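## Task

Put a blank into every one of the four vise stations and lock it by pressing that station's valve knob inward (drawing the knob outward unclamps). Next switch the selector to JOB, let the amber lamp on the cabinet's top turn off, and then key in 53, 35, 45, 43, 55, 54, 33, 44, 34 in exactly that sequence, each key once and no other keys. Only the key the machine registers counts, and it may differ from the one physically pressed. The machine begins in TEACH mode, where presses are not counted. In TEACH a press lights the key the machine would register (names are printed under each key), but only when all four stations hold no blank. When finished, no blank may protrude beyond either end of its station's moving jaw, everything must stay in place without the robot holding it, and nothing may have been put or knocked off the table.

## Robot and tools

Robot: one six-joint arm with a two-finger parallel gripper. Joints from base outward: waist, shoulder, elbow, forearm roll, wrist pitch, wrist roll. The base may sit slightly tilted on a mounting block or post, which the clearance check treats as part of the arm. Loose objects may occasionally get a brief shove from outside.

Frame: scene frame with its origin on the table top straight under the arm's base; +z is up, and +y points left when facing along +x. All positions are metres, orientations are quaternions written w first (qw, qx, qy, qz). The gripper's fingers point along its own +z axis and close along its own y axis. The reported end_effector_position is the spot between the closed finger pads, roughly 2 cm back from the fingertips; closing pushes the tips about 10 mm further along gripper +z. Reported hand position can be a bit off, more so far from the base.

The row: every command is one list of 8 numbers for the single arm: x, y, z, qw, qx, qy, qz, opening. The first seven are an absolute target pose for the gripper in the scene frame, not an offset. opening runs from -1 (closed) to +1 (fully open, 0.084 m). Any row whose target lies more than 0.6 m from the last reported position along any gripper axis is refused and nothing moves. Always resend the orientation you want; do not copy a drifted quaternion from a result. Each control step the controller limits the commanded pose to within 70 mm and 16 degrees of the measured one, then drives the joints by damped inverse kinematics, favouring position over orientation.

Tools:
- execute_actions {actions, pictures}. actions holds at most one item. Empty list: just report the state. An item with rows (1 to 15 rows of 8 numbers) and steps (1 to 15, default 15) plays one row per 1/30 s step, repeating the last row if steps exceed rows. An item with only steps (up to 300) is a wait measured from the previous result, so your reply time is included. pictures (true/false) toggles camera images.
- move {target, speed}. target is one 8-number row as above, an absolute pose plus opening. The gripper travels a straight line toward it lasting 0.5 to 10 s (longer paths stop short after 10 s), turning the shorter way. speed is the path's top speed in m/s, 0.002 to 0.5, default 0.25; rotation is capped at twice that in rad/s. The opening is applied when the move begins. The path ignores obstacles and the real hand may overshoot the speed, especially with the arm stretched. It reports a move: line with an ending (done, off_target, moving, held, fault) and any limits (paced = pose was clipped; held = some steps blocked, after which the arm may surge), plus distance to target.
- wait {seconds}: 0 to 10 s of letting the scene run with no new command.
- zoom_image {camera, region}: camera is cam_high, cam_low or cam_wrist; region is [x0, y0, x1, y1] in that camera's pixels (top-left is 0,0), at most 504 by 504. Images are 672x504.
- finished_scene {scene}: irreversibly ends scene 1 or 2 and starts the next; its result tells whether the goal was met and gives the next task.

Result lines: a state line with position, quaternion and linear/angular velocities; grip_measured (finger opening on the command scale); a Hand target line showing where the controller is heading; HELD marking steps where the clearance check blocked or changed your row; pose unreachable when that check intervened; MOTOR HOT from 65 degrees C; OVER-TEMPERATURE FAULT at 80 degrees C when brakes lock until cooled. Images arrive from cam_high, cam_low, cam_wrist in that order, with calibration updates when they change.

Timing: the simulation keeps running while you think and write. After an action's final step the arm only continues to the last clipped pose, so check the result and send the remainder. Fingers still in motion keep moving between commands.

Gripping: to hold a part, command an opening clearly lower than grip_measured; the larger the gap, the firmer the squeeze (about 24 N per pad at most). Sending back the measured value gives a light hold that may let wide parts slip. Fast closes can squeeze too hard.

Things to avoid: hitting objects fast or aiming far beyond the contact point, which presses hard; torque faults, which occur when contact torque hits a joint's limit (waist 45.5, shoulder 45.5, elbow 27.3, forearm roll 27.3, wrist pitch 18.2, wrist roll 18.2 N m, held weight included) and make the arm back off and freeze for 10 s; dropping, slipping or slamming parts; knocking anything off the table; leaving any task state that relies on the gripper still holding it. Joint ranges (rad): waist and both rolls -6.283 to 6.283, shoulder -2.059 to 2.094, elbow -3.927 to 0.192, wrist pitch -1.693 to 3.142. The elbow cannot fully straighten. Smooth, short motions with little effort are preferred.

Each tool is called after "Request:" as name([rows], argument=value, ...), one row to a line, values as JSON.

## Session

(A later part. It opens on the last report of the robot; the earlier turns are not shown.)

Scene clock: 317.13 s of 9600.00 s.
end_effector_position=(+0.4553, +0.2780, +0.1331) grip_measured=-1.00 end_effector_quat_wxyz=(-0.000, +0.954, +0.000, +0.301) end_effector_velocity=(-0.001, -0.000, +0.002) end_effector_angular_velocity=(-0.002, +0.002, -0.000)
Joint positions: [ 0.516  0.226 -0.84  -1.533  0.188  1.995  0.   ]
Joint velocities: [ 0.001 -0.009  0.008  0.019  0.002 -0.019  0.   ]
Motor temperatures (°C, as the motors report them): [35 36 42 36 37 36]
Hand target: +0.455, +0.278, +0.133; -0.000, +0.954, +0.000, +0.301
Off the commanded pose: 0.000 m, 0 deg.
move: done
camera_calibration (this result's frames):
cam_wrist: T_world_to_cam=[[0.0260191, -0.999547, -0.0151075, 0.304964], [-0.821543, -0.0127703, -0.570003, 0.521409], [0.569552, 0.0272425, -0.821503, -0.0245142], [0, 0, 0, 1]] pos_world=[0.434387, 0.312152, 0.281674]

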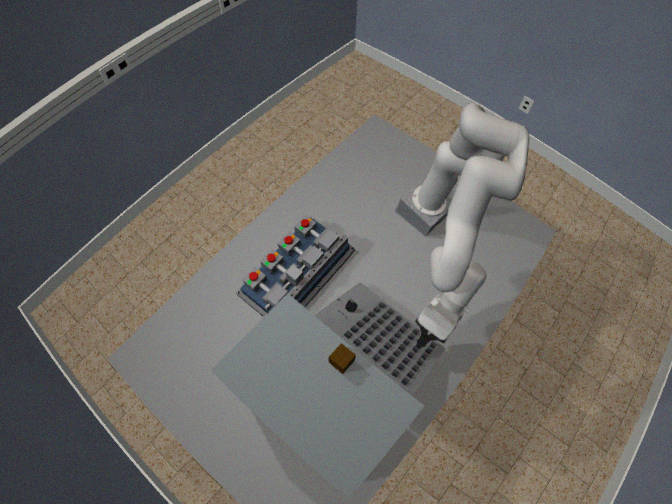

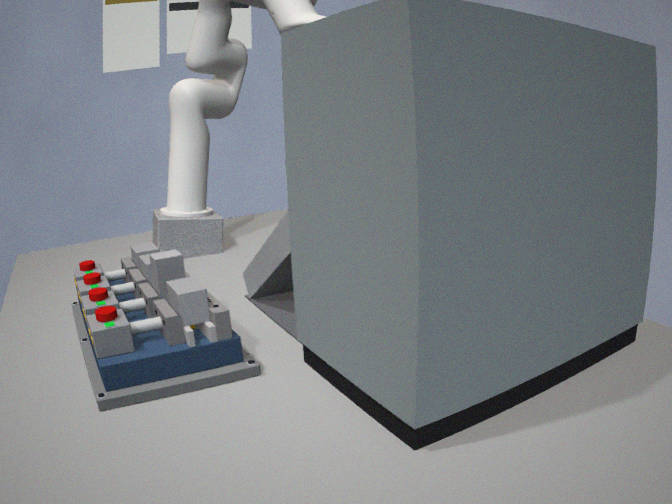

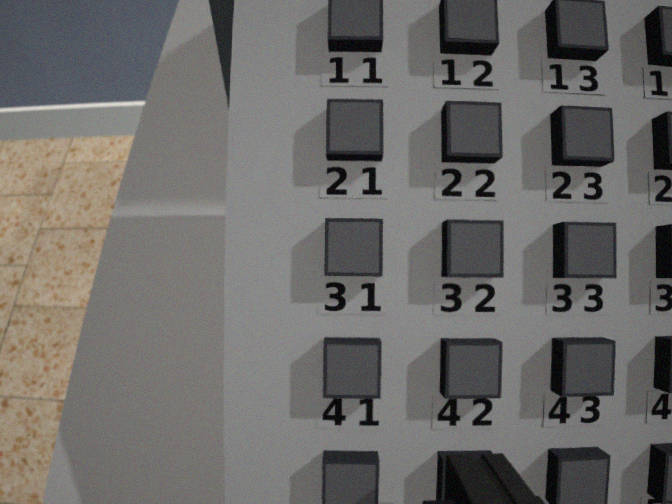

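Request:
move(target=[0.4272,0.21,0.1139,0,0.954,0,0.301,-1], speed=0.1)

Request:
move(target=[0.4387,0.21,0.0975,0,0.954,0,0.301,-1], speed=0.025)

Request:
move(target=[0.4272,0.21,0.1139,0,0.954,0,0.301,-1], speed=0.1)

Request:
move(target=[0.4272,0.244,0.1139,0,0.954,0,0.301,-1], speed=0.1)

Request:
move(target=[0.4387,0.244,0.0975,0,0.954,0,0.301,-1], speed=0.025)

Request:
move(target=[0.4272,0.244,0.1139,0,0.954,0,0.301,-1], speed=0.1)

Request:
move(target=[0.483,0.278,0.1529,0,0.954,0,0.301,-1], speed=0.1)

Request:
move(target=[0.4945,0.278,0.1365,0,0.954,0,0.301,-1], speed=0.025)

Request:
move(target=[0.483,0.278,0.1529,0,0.954,0,0.301,-1], speed=0.1)

Request:
move(target=[0.4551,0.244,0.1334,0,0.954,0,0.301,-1], speed=0.1)

Request:
move(target=[0.4666,0.244,0.117,0,0.954,0,0.301,-1], speed=0.025)

Request:
move(target=[0.4551,0.244,0.1334,0,0.954,0,0.301,-1], speed=0.1)

Request:
move(target=[0.483,0.244,0.1529,0,0.954,0,0.301,-1], speed=0.1)

Request:
move(target=[0.4945,0.244,0.1365,0,0.954,0,0.301,-1], speed=0.025)

Request:
move(target=[0.47,0.244,0.1715,0,0.954,0,0.301,-1], speed=0.1)

Scene clock: 324.07 s of 9600.00 s.
end_effector_position=(+0.4270, +0.2105, +0.1142) grip_measured=-1.00 end_effector_quat_wxyz=(+0.001, +0.954, -0.000, +0.300) end_effector_velocity=(-0.002, -0.002, -0.001) end_effector_angular_velocity=(+0.012, -0.012, +0.006)
Joint positions: [ 0.404  0.181 -0.737 -2.034  0.139  2.409  0.   ]
Joint velocities: [ 0.001  0.001 -0.003 -0.112 -0.001  0.113  0.   ]
Motor temperatures (°C, as the motors report them): [35 36 42 36 37 36]
Hand target: +0.427, +0.210, +0.114; +0.000, +0.954, -0.000, +0.300
Off the commanded pose: 0.001 m, 0 deg.
After step 90, 2.70 s passed at rest.
move: done
camera_calibration (this result's frames):
cam_wrist: T_world_to_cam=[[0.0249275, -0.999597, -0.0135889, 0.238253], [-0.822917, -0.0127997, -0.568018, 0.486893], [0.567615, 0.0253417, -0.822904, -0.0206965], [0, 0, 0, 1]] pos_world=[0.406481, 0.244913, 0.26277]

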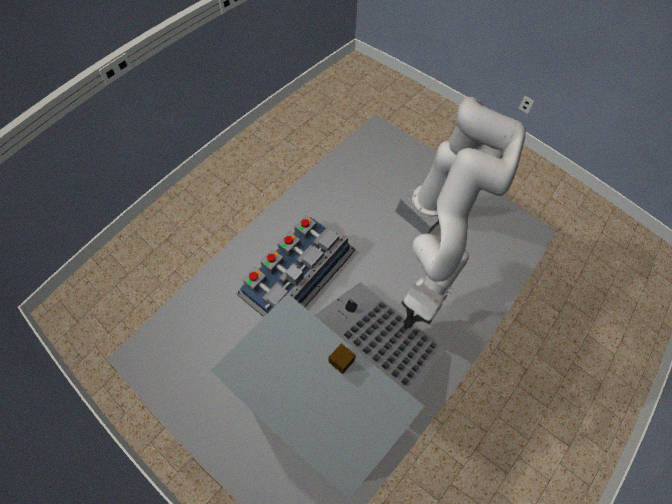

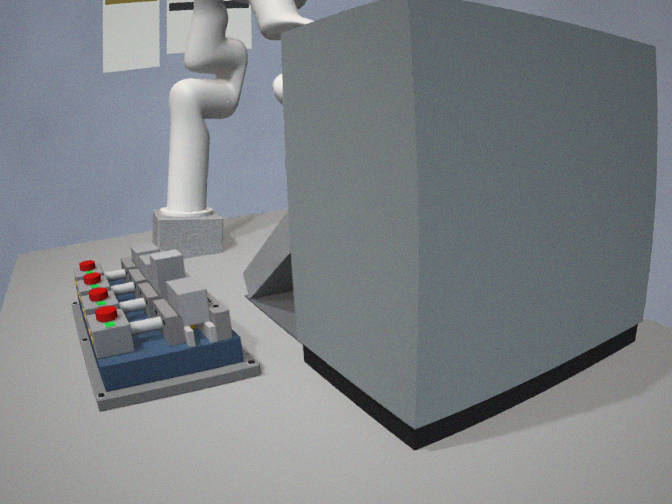

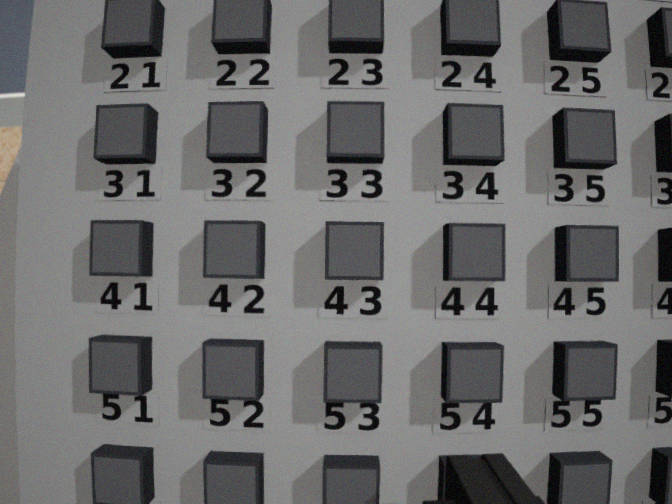

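Scene clock: 325.10 s of 9600.00 s.
end_effector_position=(+0.4372, +0.2102, +0.0996) grip_measured=-1.00 end_effector_quat_wxyz=(-0.001, +0.954, +0.000, +0.301) end_effector_velocity=(+0.002, +0.000, -0.002) end_effector_angular_velocity=(+0.003, -0.004, +0.001)
Joint positions: [ 0.406  0.251 -0.795 -2.138  0.145  2.514  0.   ]
Joint velocities: [ 0.001  0.013 -0.012 -0.034  0.002  0.036  0.   ]
Motor temperatures (°C, as the motors report them): [35 36 42 36 37 36]
Hand target: +0.439, +0.210, +0.098; +0.000, +0.954, -0.000, +0.301
Off the commanded pose: 0.003 m, 0 deg.
move: done
camera_calibration (this result's frames):
cam_wrist: T_world_to_cam=[[0.0270126, -0.999485, -0.0173222, 0.236974], [-0.822061, -0.0123514, -0.569266, 0.486759], [0.568759, 0.0296173, -0.821971, -0.0399763], [0, 0, 0, 1]] pos_world=[0.416481, 0.244048, 0.248341]

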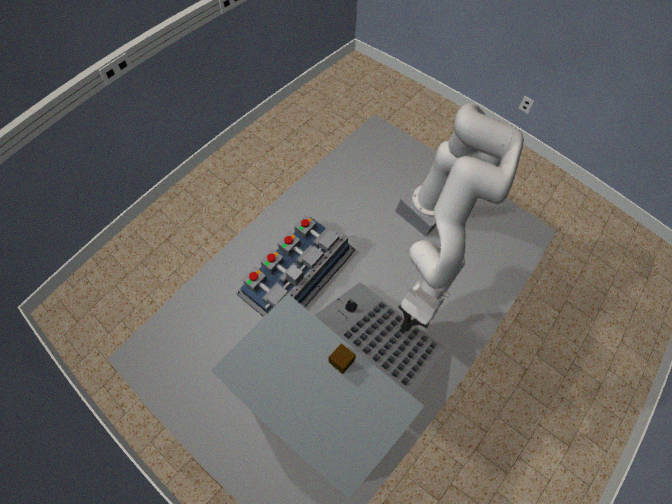

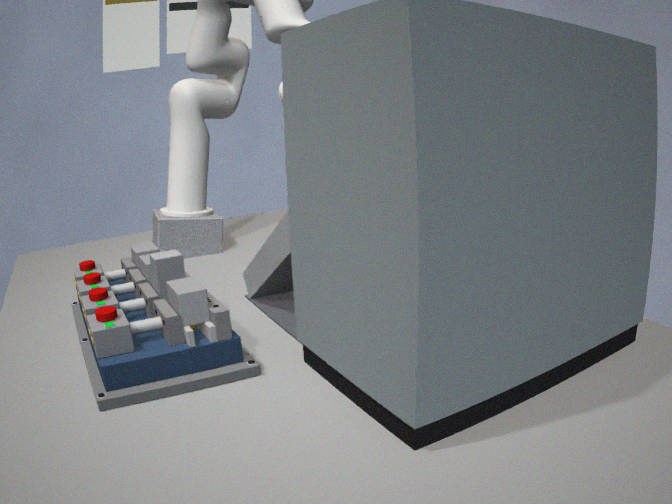

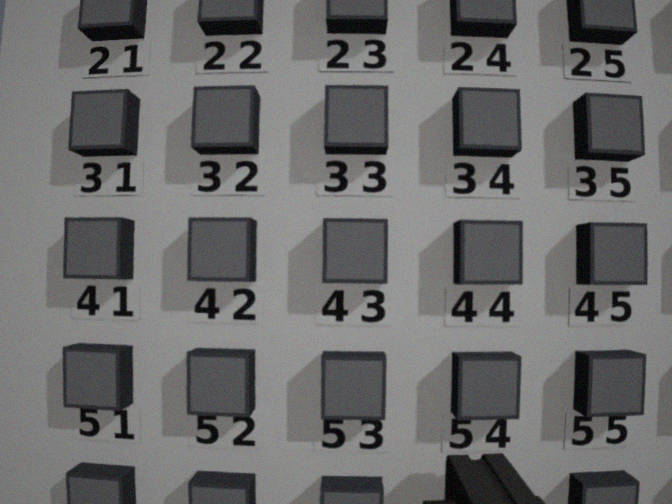

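Scene clock: 325.93 s of 9600.00 s.
end_effector_position=(+0.4273, +0.2100, +0.1136) grip_measured=-1.00 end_effector_quat_wxyz=(-0.000, +0.954, +0.000, +0.301) end_effector_velocity=(-0.001, +0.000, +0.002) end_effector_angular_velocity=(-0.000, +0.001, -0.001)
Joint positions: [ 0.404  0.184 -0.74  -2.056  0.139  2.43   0.   ]
Joint velocities: [-0.001 -0.009  0.007  0.02  -0.002 -0.02   0.   ]
Motor temperatures (°C, as the motors report them): [35 36 42 36 37 36]
Hand target: +0.427, +0.210, +0.114; -0.000, +0.954, +0.000, +0.301
Off the commanded pose: 0.000 m, 0 deg.
move: done
camera_calibration (this result's frames):
cam_wrist: T_world_to_cam=[[0.026089, -0.999543, -0.0152598, 0.237437], [-0.821572, -0.0127423, -0.569962, 0.486508], [0.569507, 0.0274067, -0.821529, -0.0227606], [0, 0, 0, 1]] pos_world=[0.406469, 0.244151, 0.262215]

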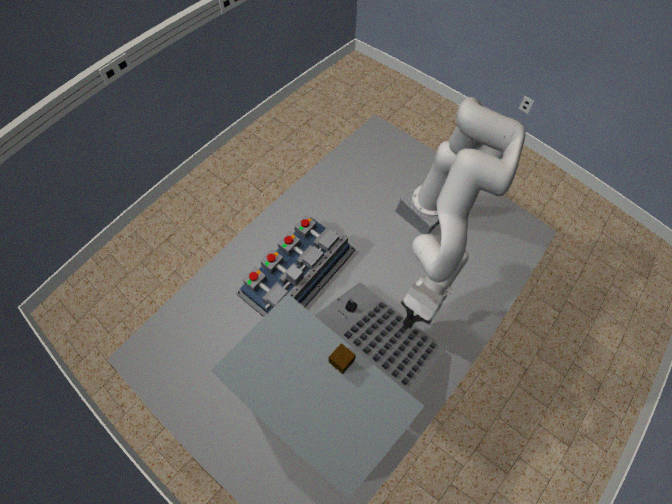

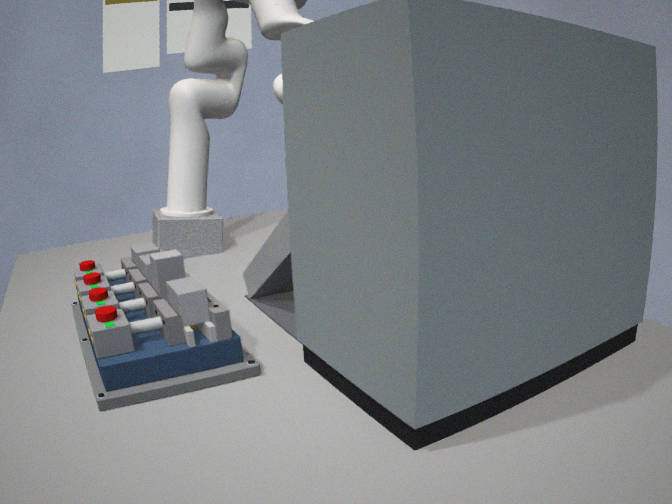

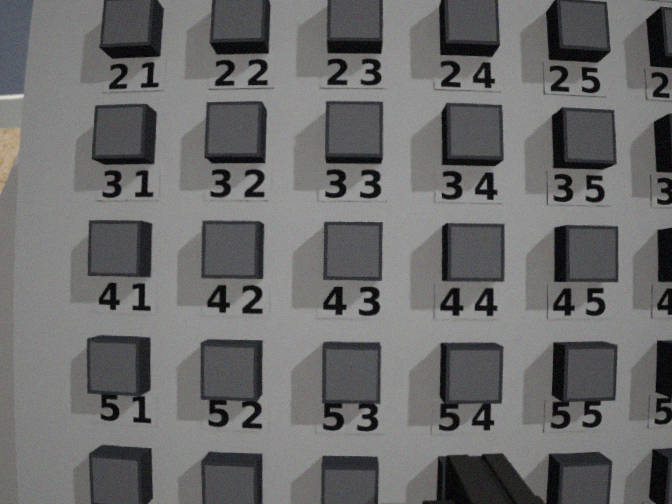

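Scene clock: 326.80 s of 9600.00 s.
end_effector_position=(+0.4273, +0.2436, +0.1138) grip_measured=-1.00 end_effector_quat_wxyz=(-0.000, +0.954, +0.000, +0.301) end_effector_velocity=(+0.001, +0.002, +0.000) end_effector_angular_velocity=(-0.005, +0.002, -0.003)
Joint positions: [ 0.48   0.2   -0.761 -1.868  0.175  2.305  0.   ]
Joint velocities: [ 0.005  0.001 -0.001  0.037  0.006 -0.033  0.   ]
Motor temperatures (°C, as the motors report them): [35 36 42 36 37 36]
Hand target: +0.427, +0.244, +0.114; +0.000, +0.954, +0.000, +0.301
Off the commanded pose: 0.000 m, 0 deg.
move: done
camera_calibration (this result's frames):
cam_wrist: T_world_to_cam=[[0.0262055, -0.999539, -0.0153246, 0.270944], [-0.82128, -0.0127871, -0.570382, 0.487028], [0.569923, 0.027533, -0.821237, -0.0237193], [0, 0, 0, 1]] pos_world=[0.406404, 0.2777, 0.262465]

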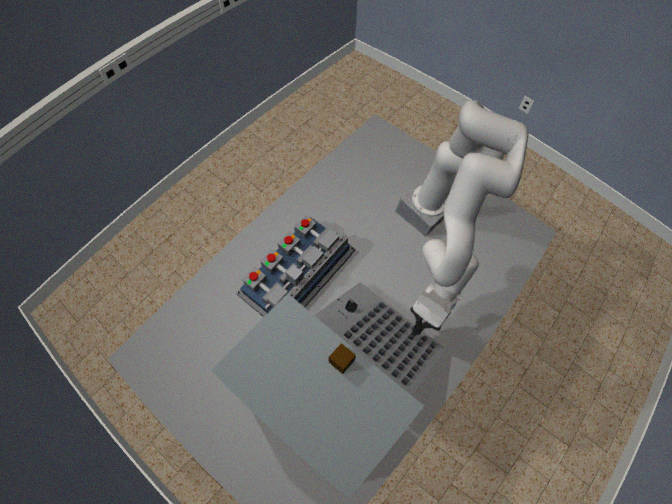

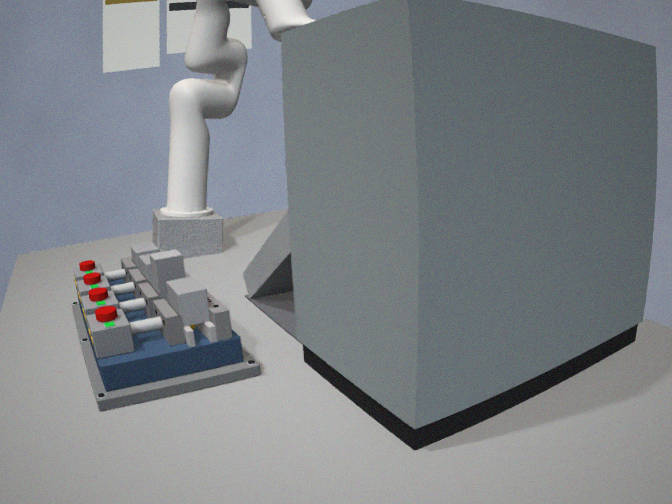

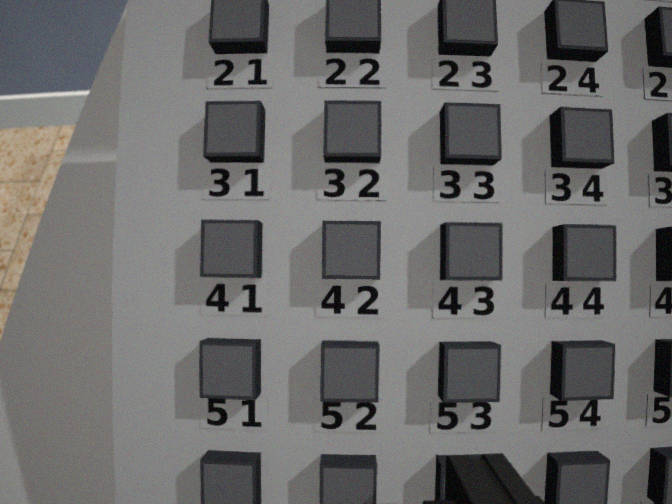

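Scene clock: 327.83 s of 9600.00 s.
end_effector_position=(+0.4374, +0.2440, +0.0995) grip_measured=-1.00 end_effector_quat_wxyz=(-0.001, +0.954, +0.000, +0.301) end_effector_velocity=(+0.002, +0.001, -0.002) end_effector_angular_velocity=(+0.003, -0.003, +0.001)
Joint positions: [ 0.477  0.268 -0.817 -1.946  0.176  2.382  0.   ]
Joint velocities: [-0.     0.012 -0.012 -0.023  0.     0.024  0.   ]
Motor temperatures (°C, as the motors report them): [35 36 42 36 37 36]
Hand target: +0.439, +0.244, +0.098; +0.000, +0.954, -0.000, +0.301
Off the commanded pose: 0.002 m, 0 deg.
move: done
camera_calibration (this result's frames):
cam_wrist: T_world_to_cam=[[0.0268791, -0.999492, -0.0171408, 0.270797], [-0.821655, -0.0123239, -0.569851, 0.487084], [0.56935, 0.0294009, -0.821569, -0.0413793], [0, 0, 0, 1]] pos_world=[0.416496, 0.277879, 0.248211]

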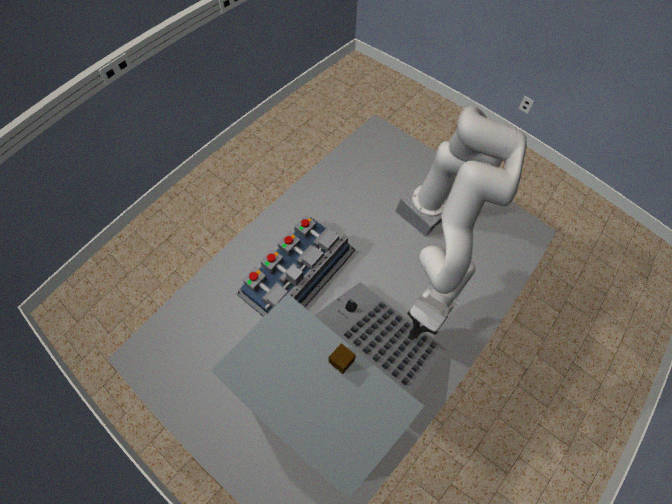

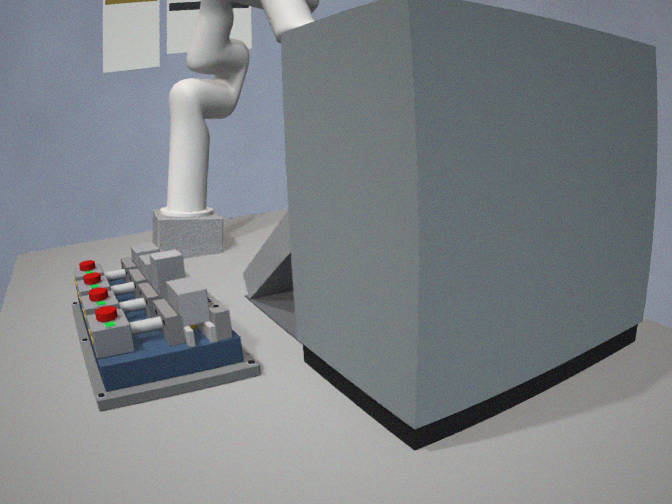

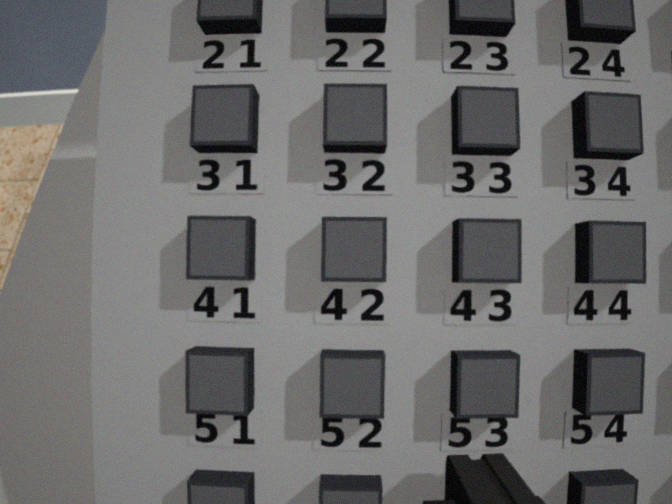

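Scene clock: 328.67 s of 9600.00 s.
end_effector_position=(+0.4273, +0.2440, +0.1136) grip_measured=-1.00 end_effector_quat_wxyz=(-0.000, +0.954, +0.000, +0.301) end_effector_velocity=(-0.001, -0.000, +0.002) end_effector_angular_velocity=(-0.002, +0.000, -0.001)
Joint positions: [ 0.481  0.201 -0.762 -1.865  0.176  2.303  0.   ]
Joint velocities: [ 0.    -0.008  0.007  0.017  0.001 -0.017  0.   ]
Motor temperatures (°C, as the motors report them): [35 36 42 36 37 36]
Hand target: +0.427, +0.244, +0.114; -0.000, +0.954, +0.000, +0.301
Off the commanded pose: 0.000 m, 0 deg.
move: done
camera_calibration (this result's frames):
cam_wrist: T_world_to_cam=[[0.0260673, -0.999545, -0.0151685, 0.271419], [-0.821587, -0.0127772, -0.56994, 0.486949], [0.569487, 0.0273191, -0.821546, -0.0236565], [0, 0, 0, 1]] pos_world=[0.406468, 0.278163, 0.262214]

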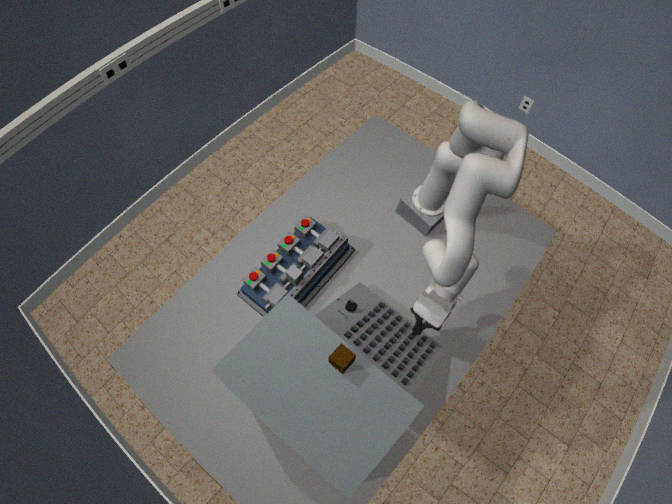

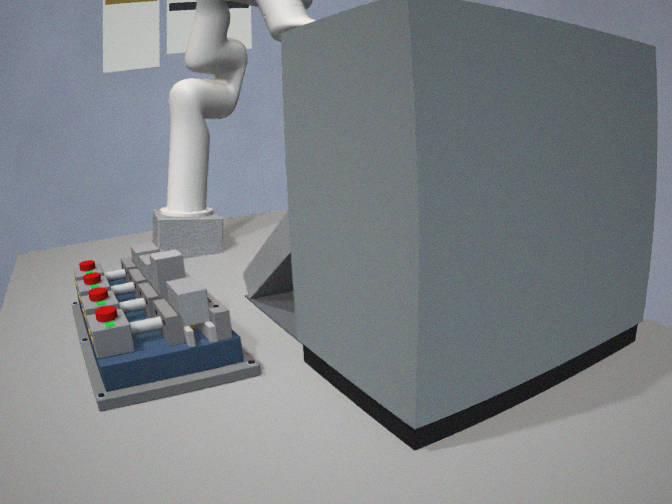

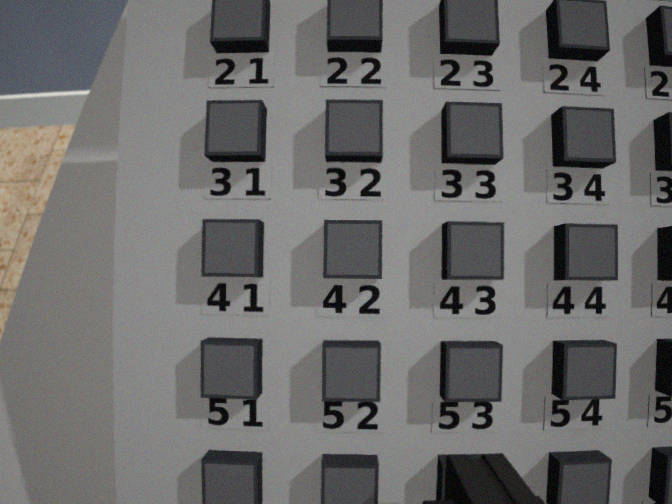

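Scene clock: 329.90 s of 9600.00 s.
end_effector_position=(+0.4830, +0.2777, +0.1525) grip_measured=-1.00 end_effector_quat_wxyz=(-0.001, +0.953, +0.000, +0.302) end_effector_velocity=(+0.003, +0.002, +0.002) end_effector_angular_velocity=(-0.006, +0.015, -0.003)
Joint positions: [ 0.483  0.23  -0.883 -1.352  0.173  1.783  0.   ]
Joint velocities: [ 0.005 -0.    -0.002  0.105  0.007 -0.101  0.   ]
Motor temperatures (°C, as the motors report them): [35 36 42 36 37 36]
Hand target: +0.483, +0.278, +0.153; -0.000, +0.953, +0.000, +0.301
Off the commanded pose: 0.000 m, 0 deg.
move: done
camera_calibration (this result's frames):
cam_wrist: T_world_to_cam=[[0.0267144, -0.99951, -0.0162921, 0.304122], [-0.820139, -0.0125962, -0.572025, 0.55486], [0.57154, 0.0286431, -0.820074, -0.0259073], [0, 0, 0, 1]] pos_world=[0.461745, 0.311704, 0.301103]

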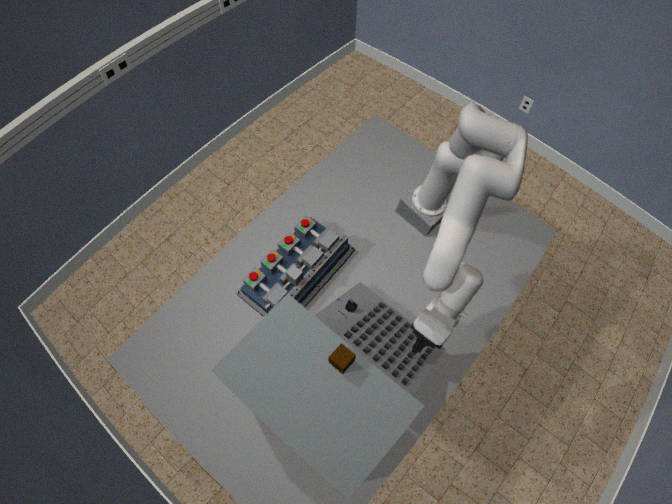

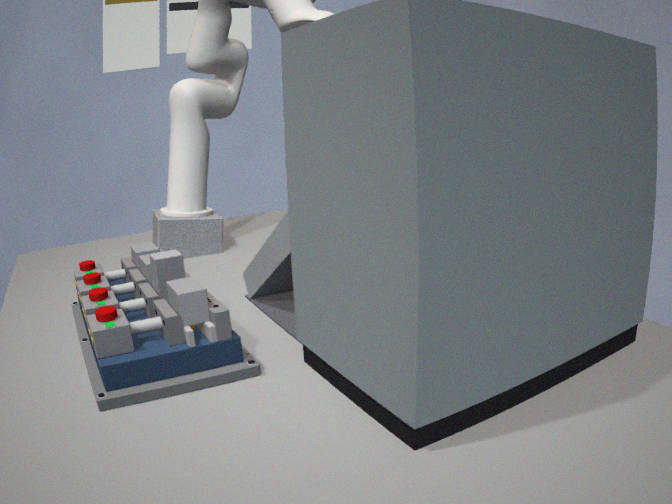

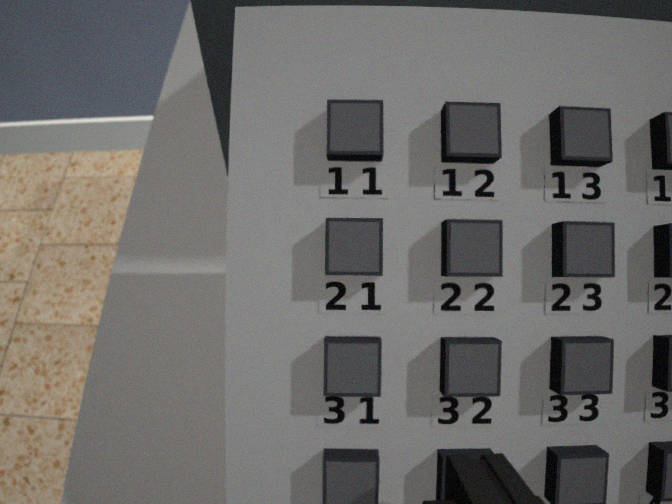

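Scene clock: 330.97 s of 9600.00 s.
end_effector_position=(+0.4941, +0.2780, +0.1369) grip_measured=-1.00 end_effector_quat_wxyz=(-0.000, +0.954, +0.000, +0.301) end_effector_velocity=(+0.001, +0.000, -0.001) end_effector_angular_velocity=(+0.002, -0.001, +0.001)
Joint positions: [ 0.473  0.3   -0.939 -1.414  0.165  1.838  0.   ]
Joint velocities: [-0.001  0.004 -0.004 -0.011 -0.002  0.01   0.   ]
Motor temperatures (°C, as the motors report them): [35 36 42 36 37 36]
Hand target: +0.494, +0.278, +0.137; +0.000, +0.954, -0.000, +0.301
Off the commanded pose: 0.001 m, 0 deg.
move: done
camera_calibration (this result's frames):
cam_wrist: T_world_to_cam=[[0.0261932, -0.999541, -0.0152296, 0.303925], [-0.82165, -0.012849, -0.569847, 0.555558], [0.56939, 0.0274395, -0.82161, -0.0433813], [0, 0, 0, 1]] pos_world=[0.473215, 0.312114, 0.285569]

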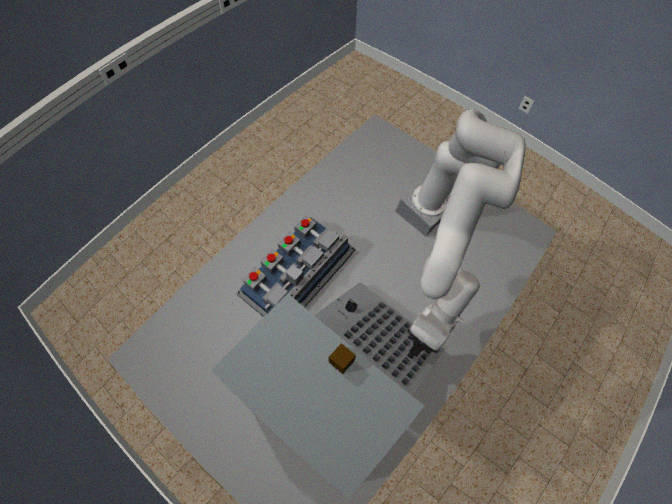

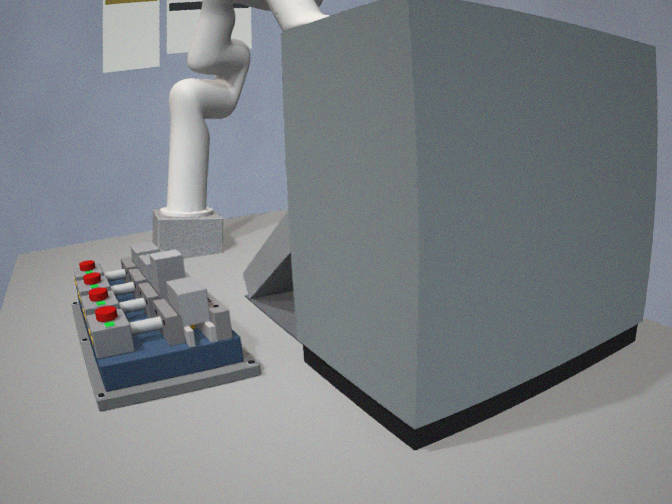

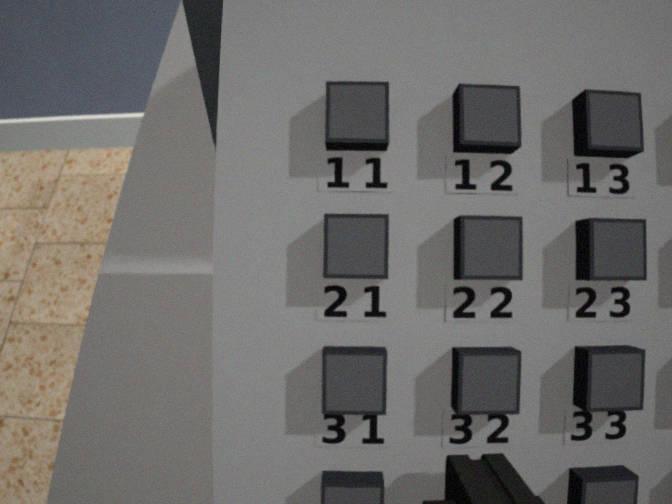

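Scene clock: 331.77 s of 9600.00 s.
end_effector_position=(+0.4832, +0.2780, +0.1526) grip_measured=-1.00 end_effector_quat_wxyz=(+0.000, +0.954, +0.000, +0.301) end_effector_velocity=(-0.001, -0.000, +0.002) end_effector_angular_velocity=(-0.001, +0.003, -0.000)
Joint positions: [ 0.484  0.231 -0.883 -1.337  0.174  1.769  0.   ]
Joint velocities: [ 0.002 -0.008  0.007  0.02   0.001 -0.019  0.   ]
Motor temperatures (°C, as the motors report them): [35 36 42 36 37 36]
Hand target: +0.483, +0.278, +0.153; -0.000, +0.954, +0.000, +0.301
Off the commanded pose: 0.000 m, 0 deg.
move: done
camera_calibration (this result's frames):
cam_wrist: T_world_to_cam=[[0.0259812, -0.999549, -0.0150589, 0.304537], [-0.821517, -0.0127656, -0.570041, 0.555443], [0.569592, 0.0271815, -0.821478, -0.0243784], [0, 0, 0, 1]] pos_world=[0.462279, 0.312153, 0.301185]

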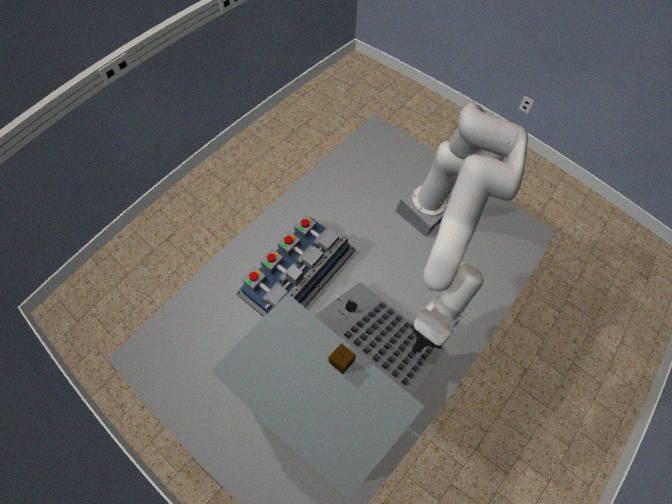

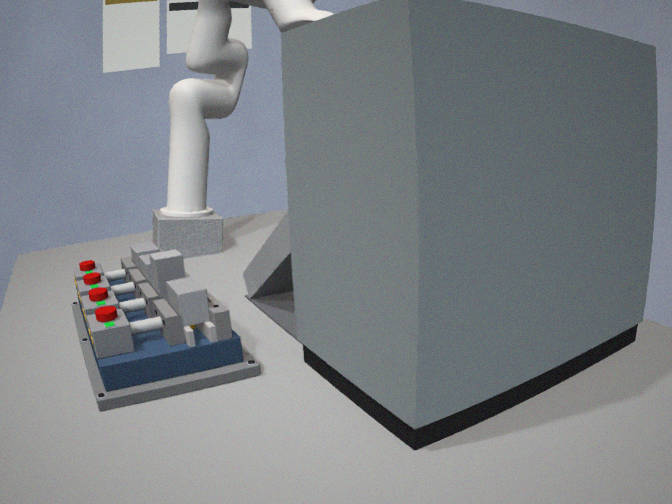

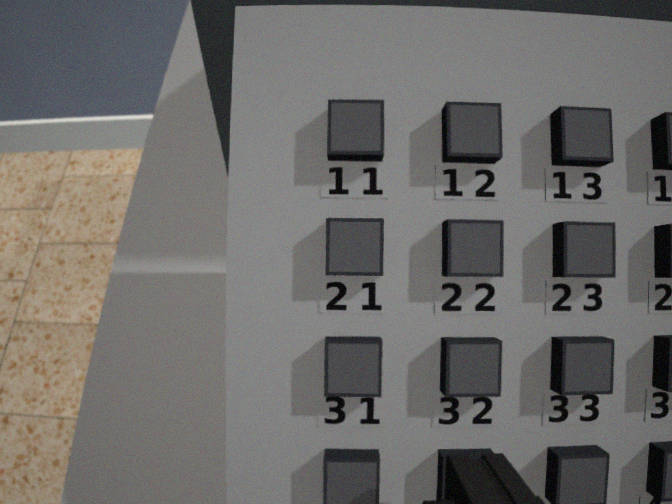

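Scene clock: 332.67 s of 9600.00 s.
end_effector_position=(+0.4552, +0.2445, +0.1338) grip_measured=-1.00 end_effector_quat_wxyz=(+0.001, +0.954, -0.000, +0.300) end_effector_velocity=(-0.003, -0.003, -0.002) end_effector_angular_velocity=(+0.007, -0.015, +0.003)
Joint positions: [ 0.435  0.2   -0.802 -1.66   0.142  2.057  0.   ]
Joint velocities: [-0.002 -0.    -0.001 -0.117 -0.     0.116  0.   ]
Motor temperatures (°C, as the motors report them): [35 36 42 36 37 36]
Hand target: +0.455, +0.244, +0.133; +0.000, +0.954, -0.000, +0.300
Off the commanded pose: 0.001 m, 0 deg.
move: done
camera_calibration (this result's frames):
cam_wrist: T_world_to_cam=[[0.0253931, -0.999578, -0.0141189, 0.271629], [-0.823055, -0.0128884, -0.567816, 0.521742], [0.567394, 0.0260393, -0.823034, -0.0215041], [0, 0, 0, 1]] pos_world=[0.434726, 0.278799, 0.28239]

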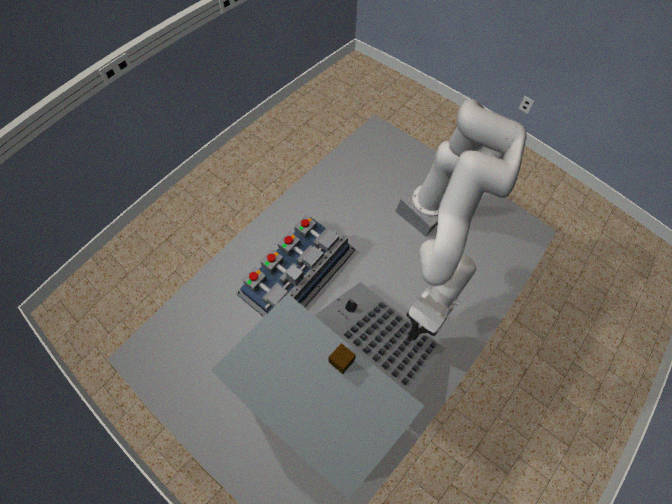

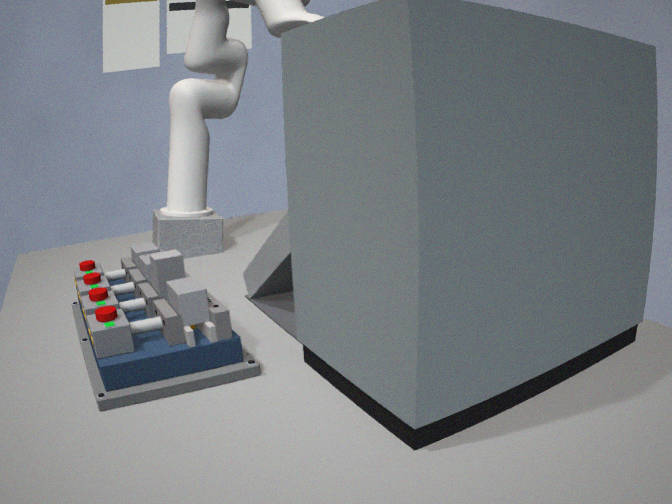

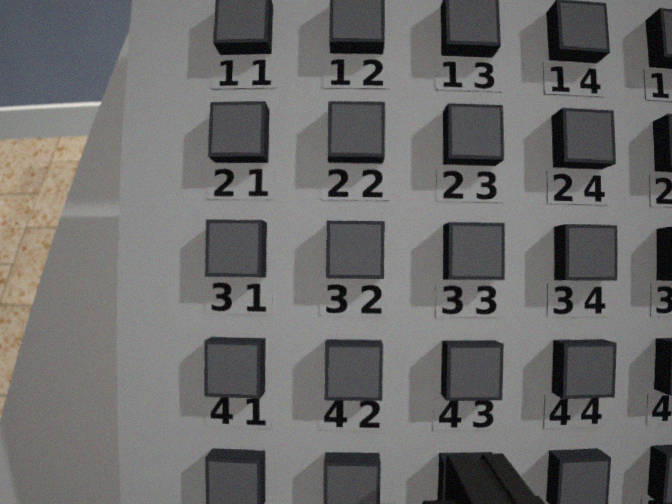

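Scene clock: 333.73 s of 9600.00 s.
end_effector_position=(+0.4657, +0.2441, +0.1183) grip_measured=-1.00 end_effector_quat_wxyz=(-0.001, +0.954, +0.000, +0.301) end_effector_velocity=(+0.001, +0.000, -0.001) end_effector_angular_velocity=(+0.004, -0.003, +0.001)
Joint positions: [ 0.43   0.271 -0.863 -1.769  0.14   2.162  0.   ]
Joint velocities: [-0.001  0.008 -0.009 -0.028 -0.002  0.029  0.   ]
Motor temperatures (°C, as the motors report them): [35 36 42 36 37 36]
Hand target: +0.467, +0.244, +0.117; +0.000, +0.954, -0.000, +0.301
Off the commanded pose: 0.002 m, 0 deg.
move: done
camera_calibration (this result's frames):
cam_wrist: T_world_to_cam=[[0.0267729, -0.99951, -0.0161891, 0.270398], [-0.82166, -0.0127794, -0.569835, 0.521196], [0.569349, 0.0285581, -0.8216, -0.0418781], [0, 0, 0, 1]] pos_world=[0.44485, 0.278122, 0.266966]

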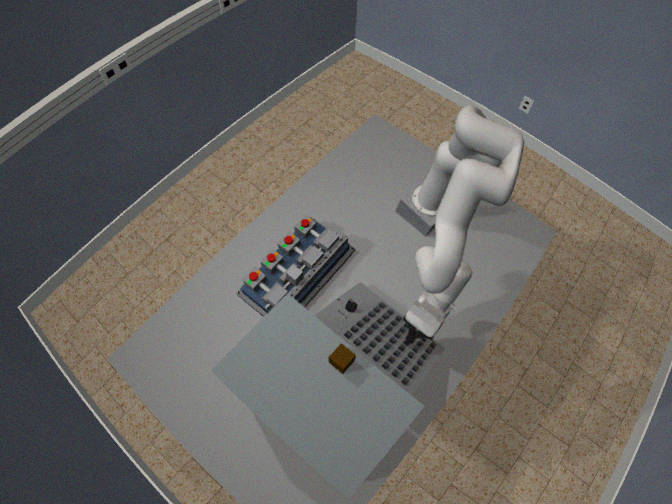

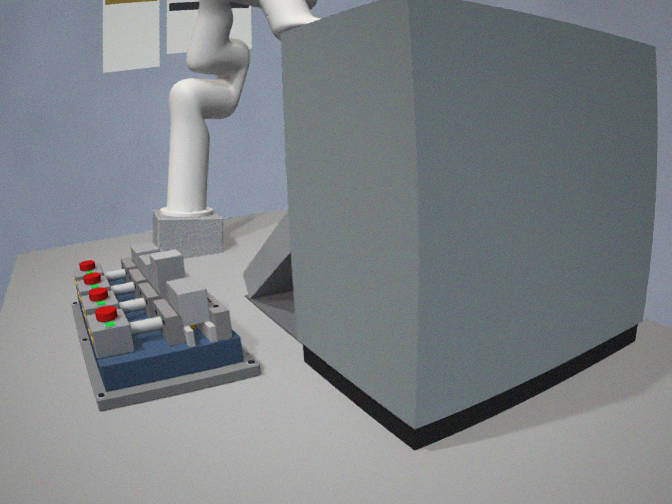

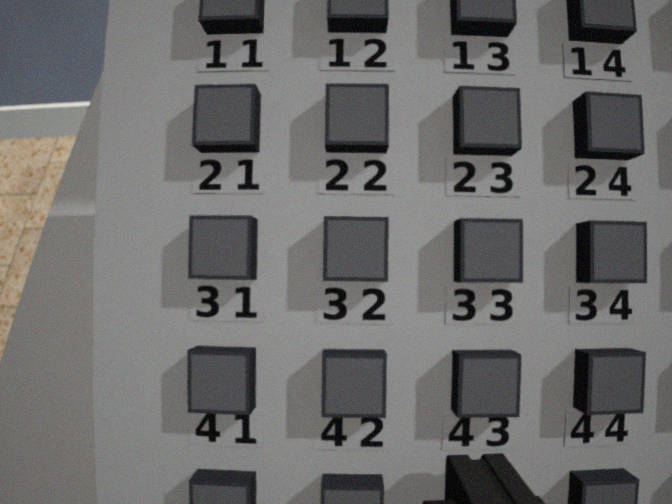

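Scene clock: 334.53 s of 9600.00 s.
end_effector_position=(+0.4553, +0.2440, +0.1331) grip_measured=-1.00 end_effector_quat_wxyz=(-0.000, +0.954, +0.000, +0.301) end_effector_velocity=(-0.001, +0.000, +0.002) end_effector_angular_velocity=(-0.002, +0.003, -0.000)
Joint positions: [ 0.434  0.202 -0.804 -1.683  0.142  2.078  0.   ]
Joint velocities: [ 0.001 -0.01   0.009  0.026  0.    -0.026  0.   ]
Motor temperatures (°C, as the motors report them): [35 36 42 36 37 36]
Hand target: +0.455, +0.244, +0.133; -0.000, +0.954, +0.000, +0.301
Off the commanded pose: 0.000 m, 0 deg.
move: done
camera_calibration (this result's frames):
cam_wrist: T_world_to_cam=[[0.0260605, -0.999544, -0.0152262, 0.270981], [-0.821479, -0.0127335, -0.570097, 0.520958], [0.569644, 0.027365, -0.821436, -0.0236715], [0, 0, 0, 1]] pos_world=[0.434378, 0.278139, 0.281678]

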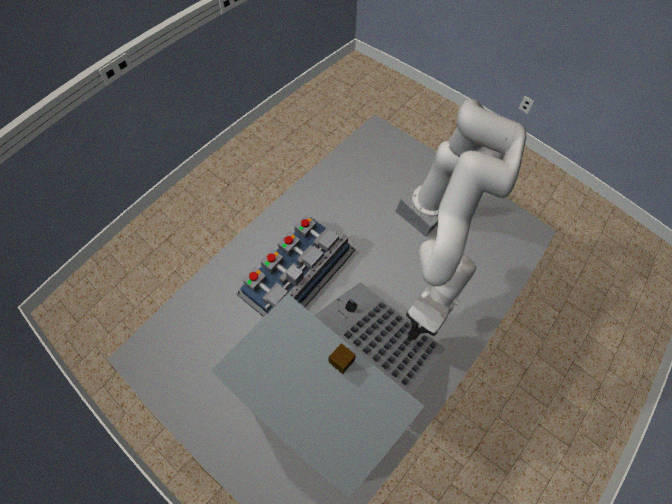

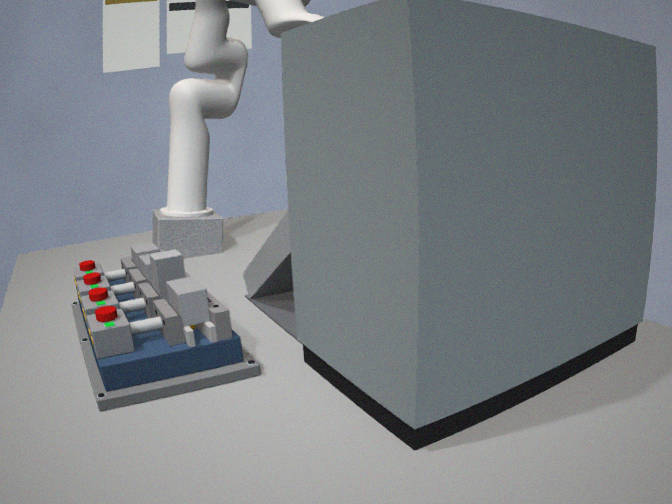

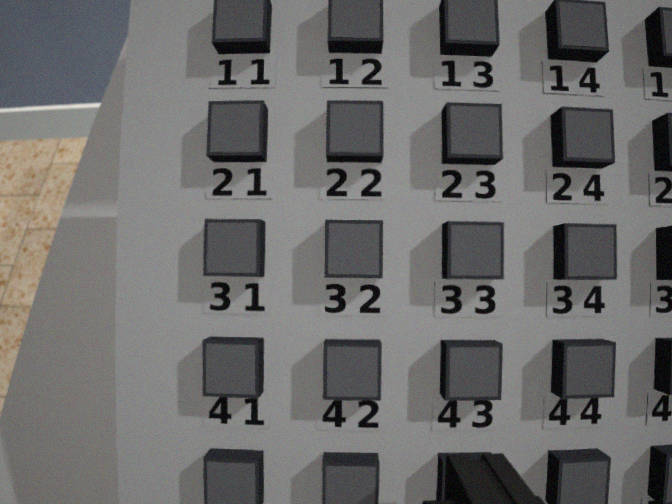

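Scene clock: 335.37 s of 9600.00 s.
end_effector_position=(+0.4827, +0.2440, +0.1525) grip_measured=-1.00 end_effector_quat_wxyz=(-0.001, +0.953, +0.000, +0.302) end_effector_velocity=(+0.003, +0.000, +0.002) end_effector_angular_velocity=(-0.008, +0.012, -0.002)
Joint positions: [ 0.4    0.205 -0.842 -1.469  0.122  1.835  0.   ]
Joint velocities: [ 0.001 -0.002  0.003  0.104  0.005 -0.105  0.   ]
Motor temperatures (°C, as the motors report them): [35 36 42 36 37 36]
Hand target: +0.483, +0.244, +0.153; -0.000, +0.954, +0.000, +0.301
Off the commanded pose: 0.001 m, 0 deg.
move: done
camera_calibration (this result's frames):
cam_wrist: T_world_to_cam=[[0.0265277, -0.999518, -0.0161105, 0.270424], [-0.820462, -0.0125629, -0.571563, 0.554262], [0.571085, 0.0283803, -0.8204, -0.0244175], [0, 0, 0, 1]] pos_world=[0.461521, 0.27795, 0.30112]

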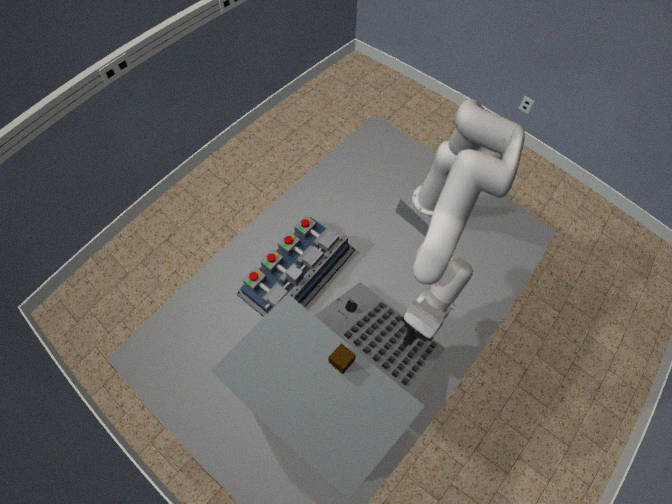

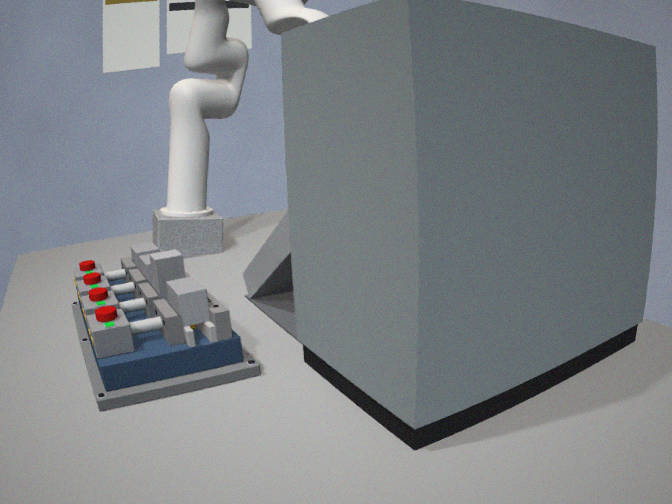

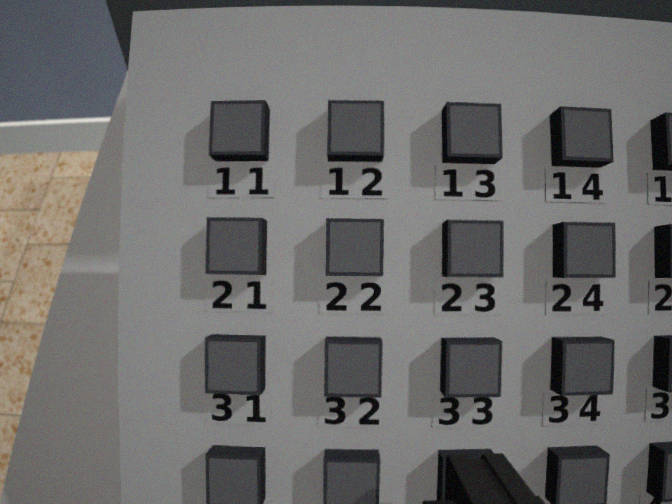

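Scene clock: 336.47 s of 9600.00 s.
end_effector_position=(+0.4940, +0.2440, +0.1370) grip_measured=-1.00 end_effector_quat_wxyz=(-0.000, +0.954, +0.000, +0.301) end_effector_velocity=(+0.001, +0.000, -0.001) end_effector_angular_velocity=(+0.001, -0.002, +0.000)
Joint positions: [ 0.393  0.277 -0.902 -1.547  0.117  1.908  0.   ]
Joint velocities: [-0.001  0.005 -0.005 -0.016 -0.001  0.016  0.   ]
Motor temperatures (°C, as the motors report them): [35 36 42 36 37 36]
Hand target: +0.494, +0.244, +0.137; +0.000, +0.954, -0.000, +0.301
Off the commanded pose: 0.001 m, 0 deg.
move: done
camera_calibration (this result's frames):
cam_wrist: T_world_to_cam=[[0.0263234, -0.999535, -0.0153705, 0.269926], [-0.821708, -0.0128786, -0.569763, 0.55511], [0.5693, 0.0276282, -0.821665, -0.0423154], [0, 0, 0, 1]] pos_world=[0.473124, 0.278119, 0.285661]

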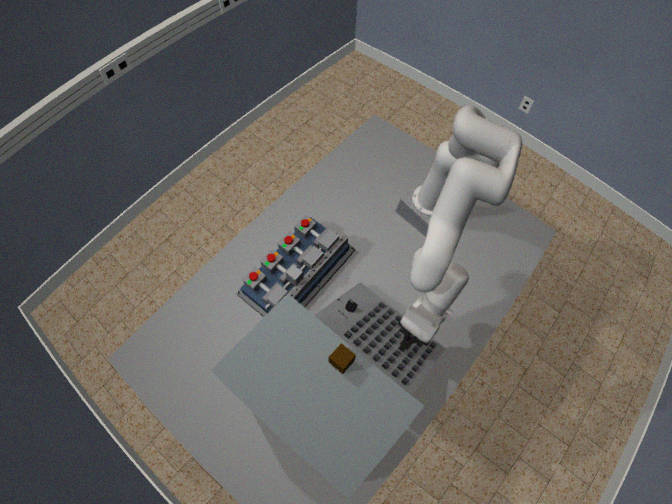

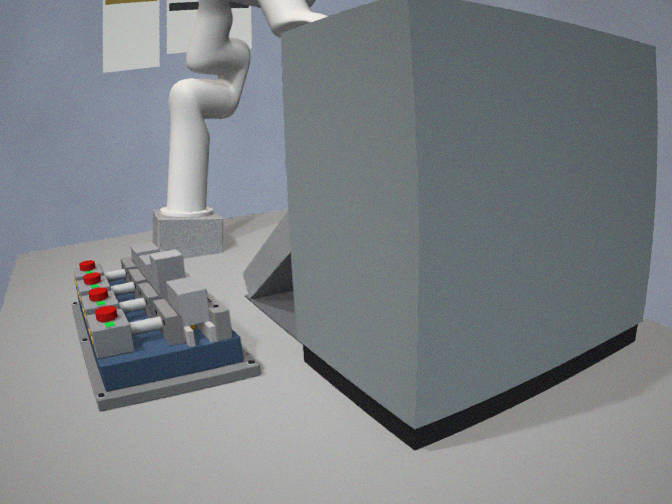

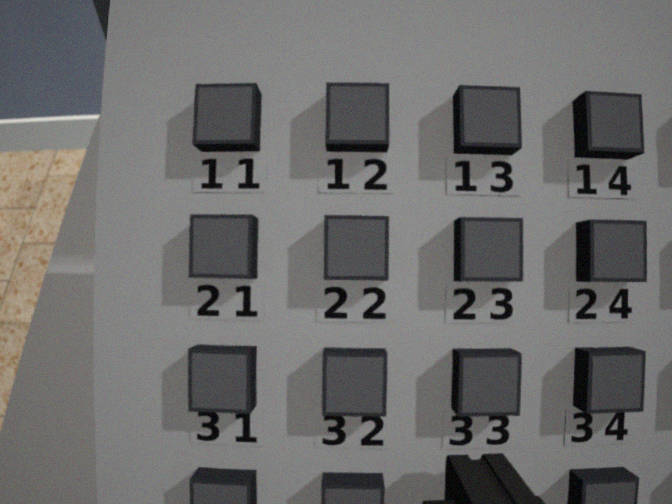

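Scene clock: 337.37 s of 9600.00 s.
end_effector_position=(+0.4702, +0.2440, +0.1711) grip_measured=-1.00 end_effector_quat_wxyz=(-0.000, +0.953, +0.000, +0.301) end_effector_velocity=(-0.001, +0.000, +0.003) end_effector_angular_velocity=(-0.003, +0.007, -0.001)
Joint positions: [ 0.412  0.119 -0.772 -1.335  0.132  1.709  0.   ]
Joint velocities: [ 0.004 -0.012  0.011  0.062  0.004 -0.059  0.   ]
Motor temperatures (°C, as the motors report them): [35 36 42 36 37 36]
Hand target: +0.470, +0.244, +0.171; -0.000, +0.954, +0.000, +0.301
Off the commanded pose: 0.001 m, 0 deg.
move: done
camera_calibration (this result's frames):
cam_wrist: T_world_to_cam=[[0.0261204, -0.999541, -0.0153192, 0.271159], [-0.820981, -0.0127058, -0.570814, 0.554802], [0.570357, 0.0274866, -0.820937, -0.00143397], [0, 0, 0, 1]] pos_world=[0.449217, 0.278124, 0.319665]

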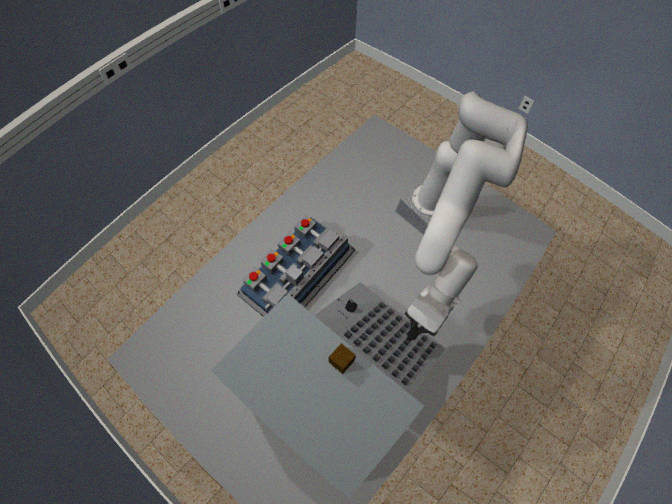

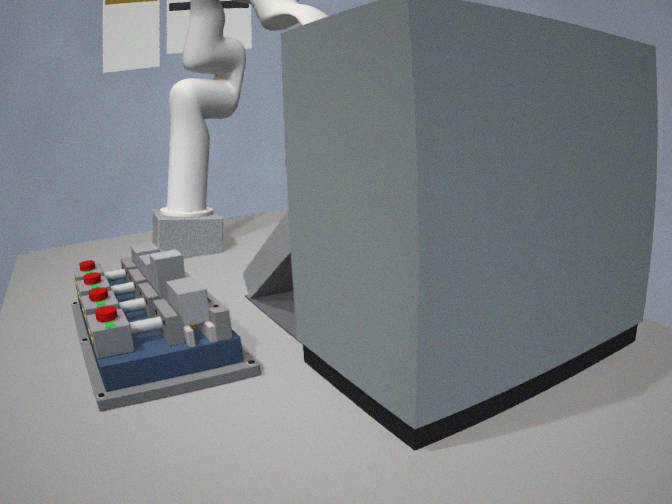

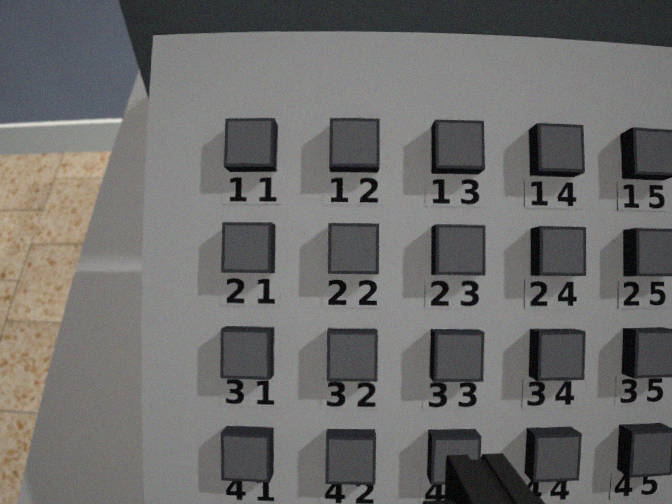

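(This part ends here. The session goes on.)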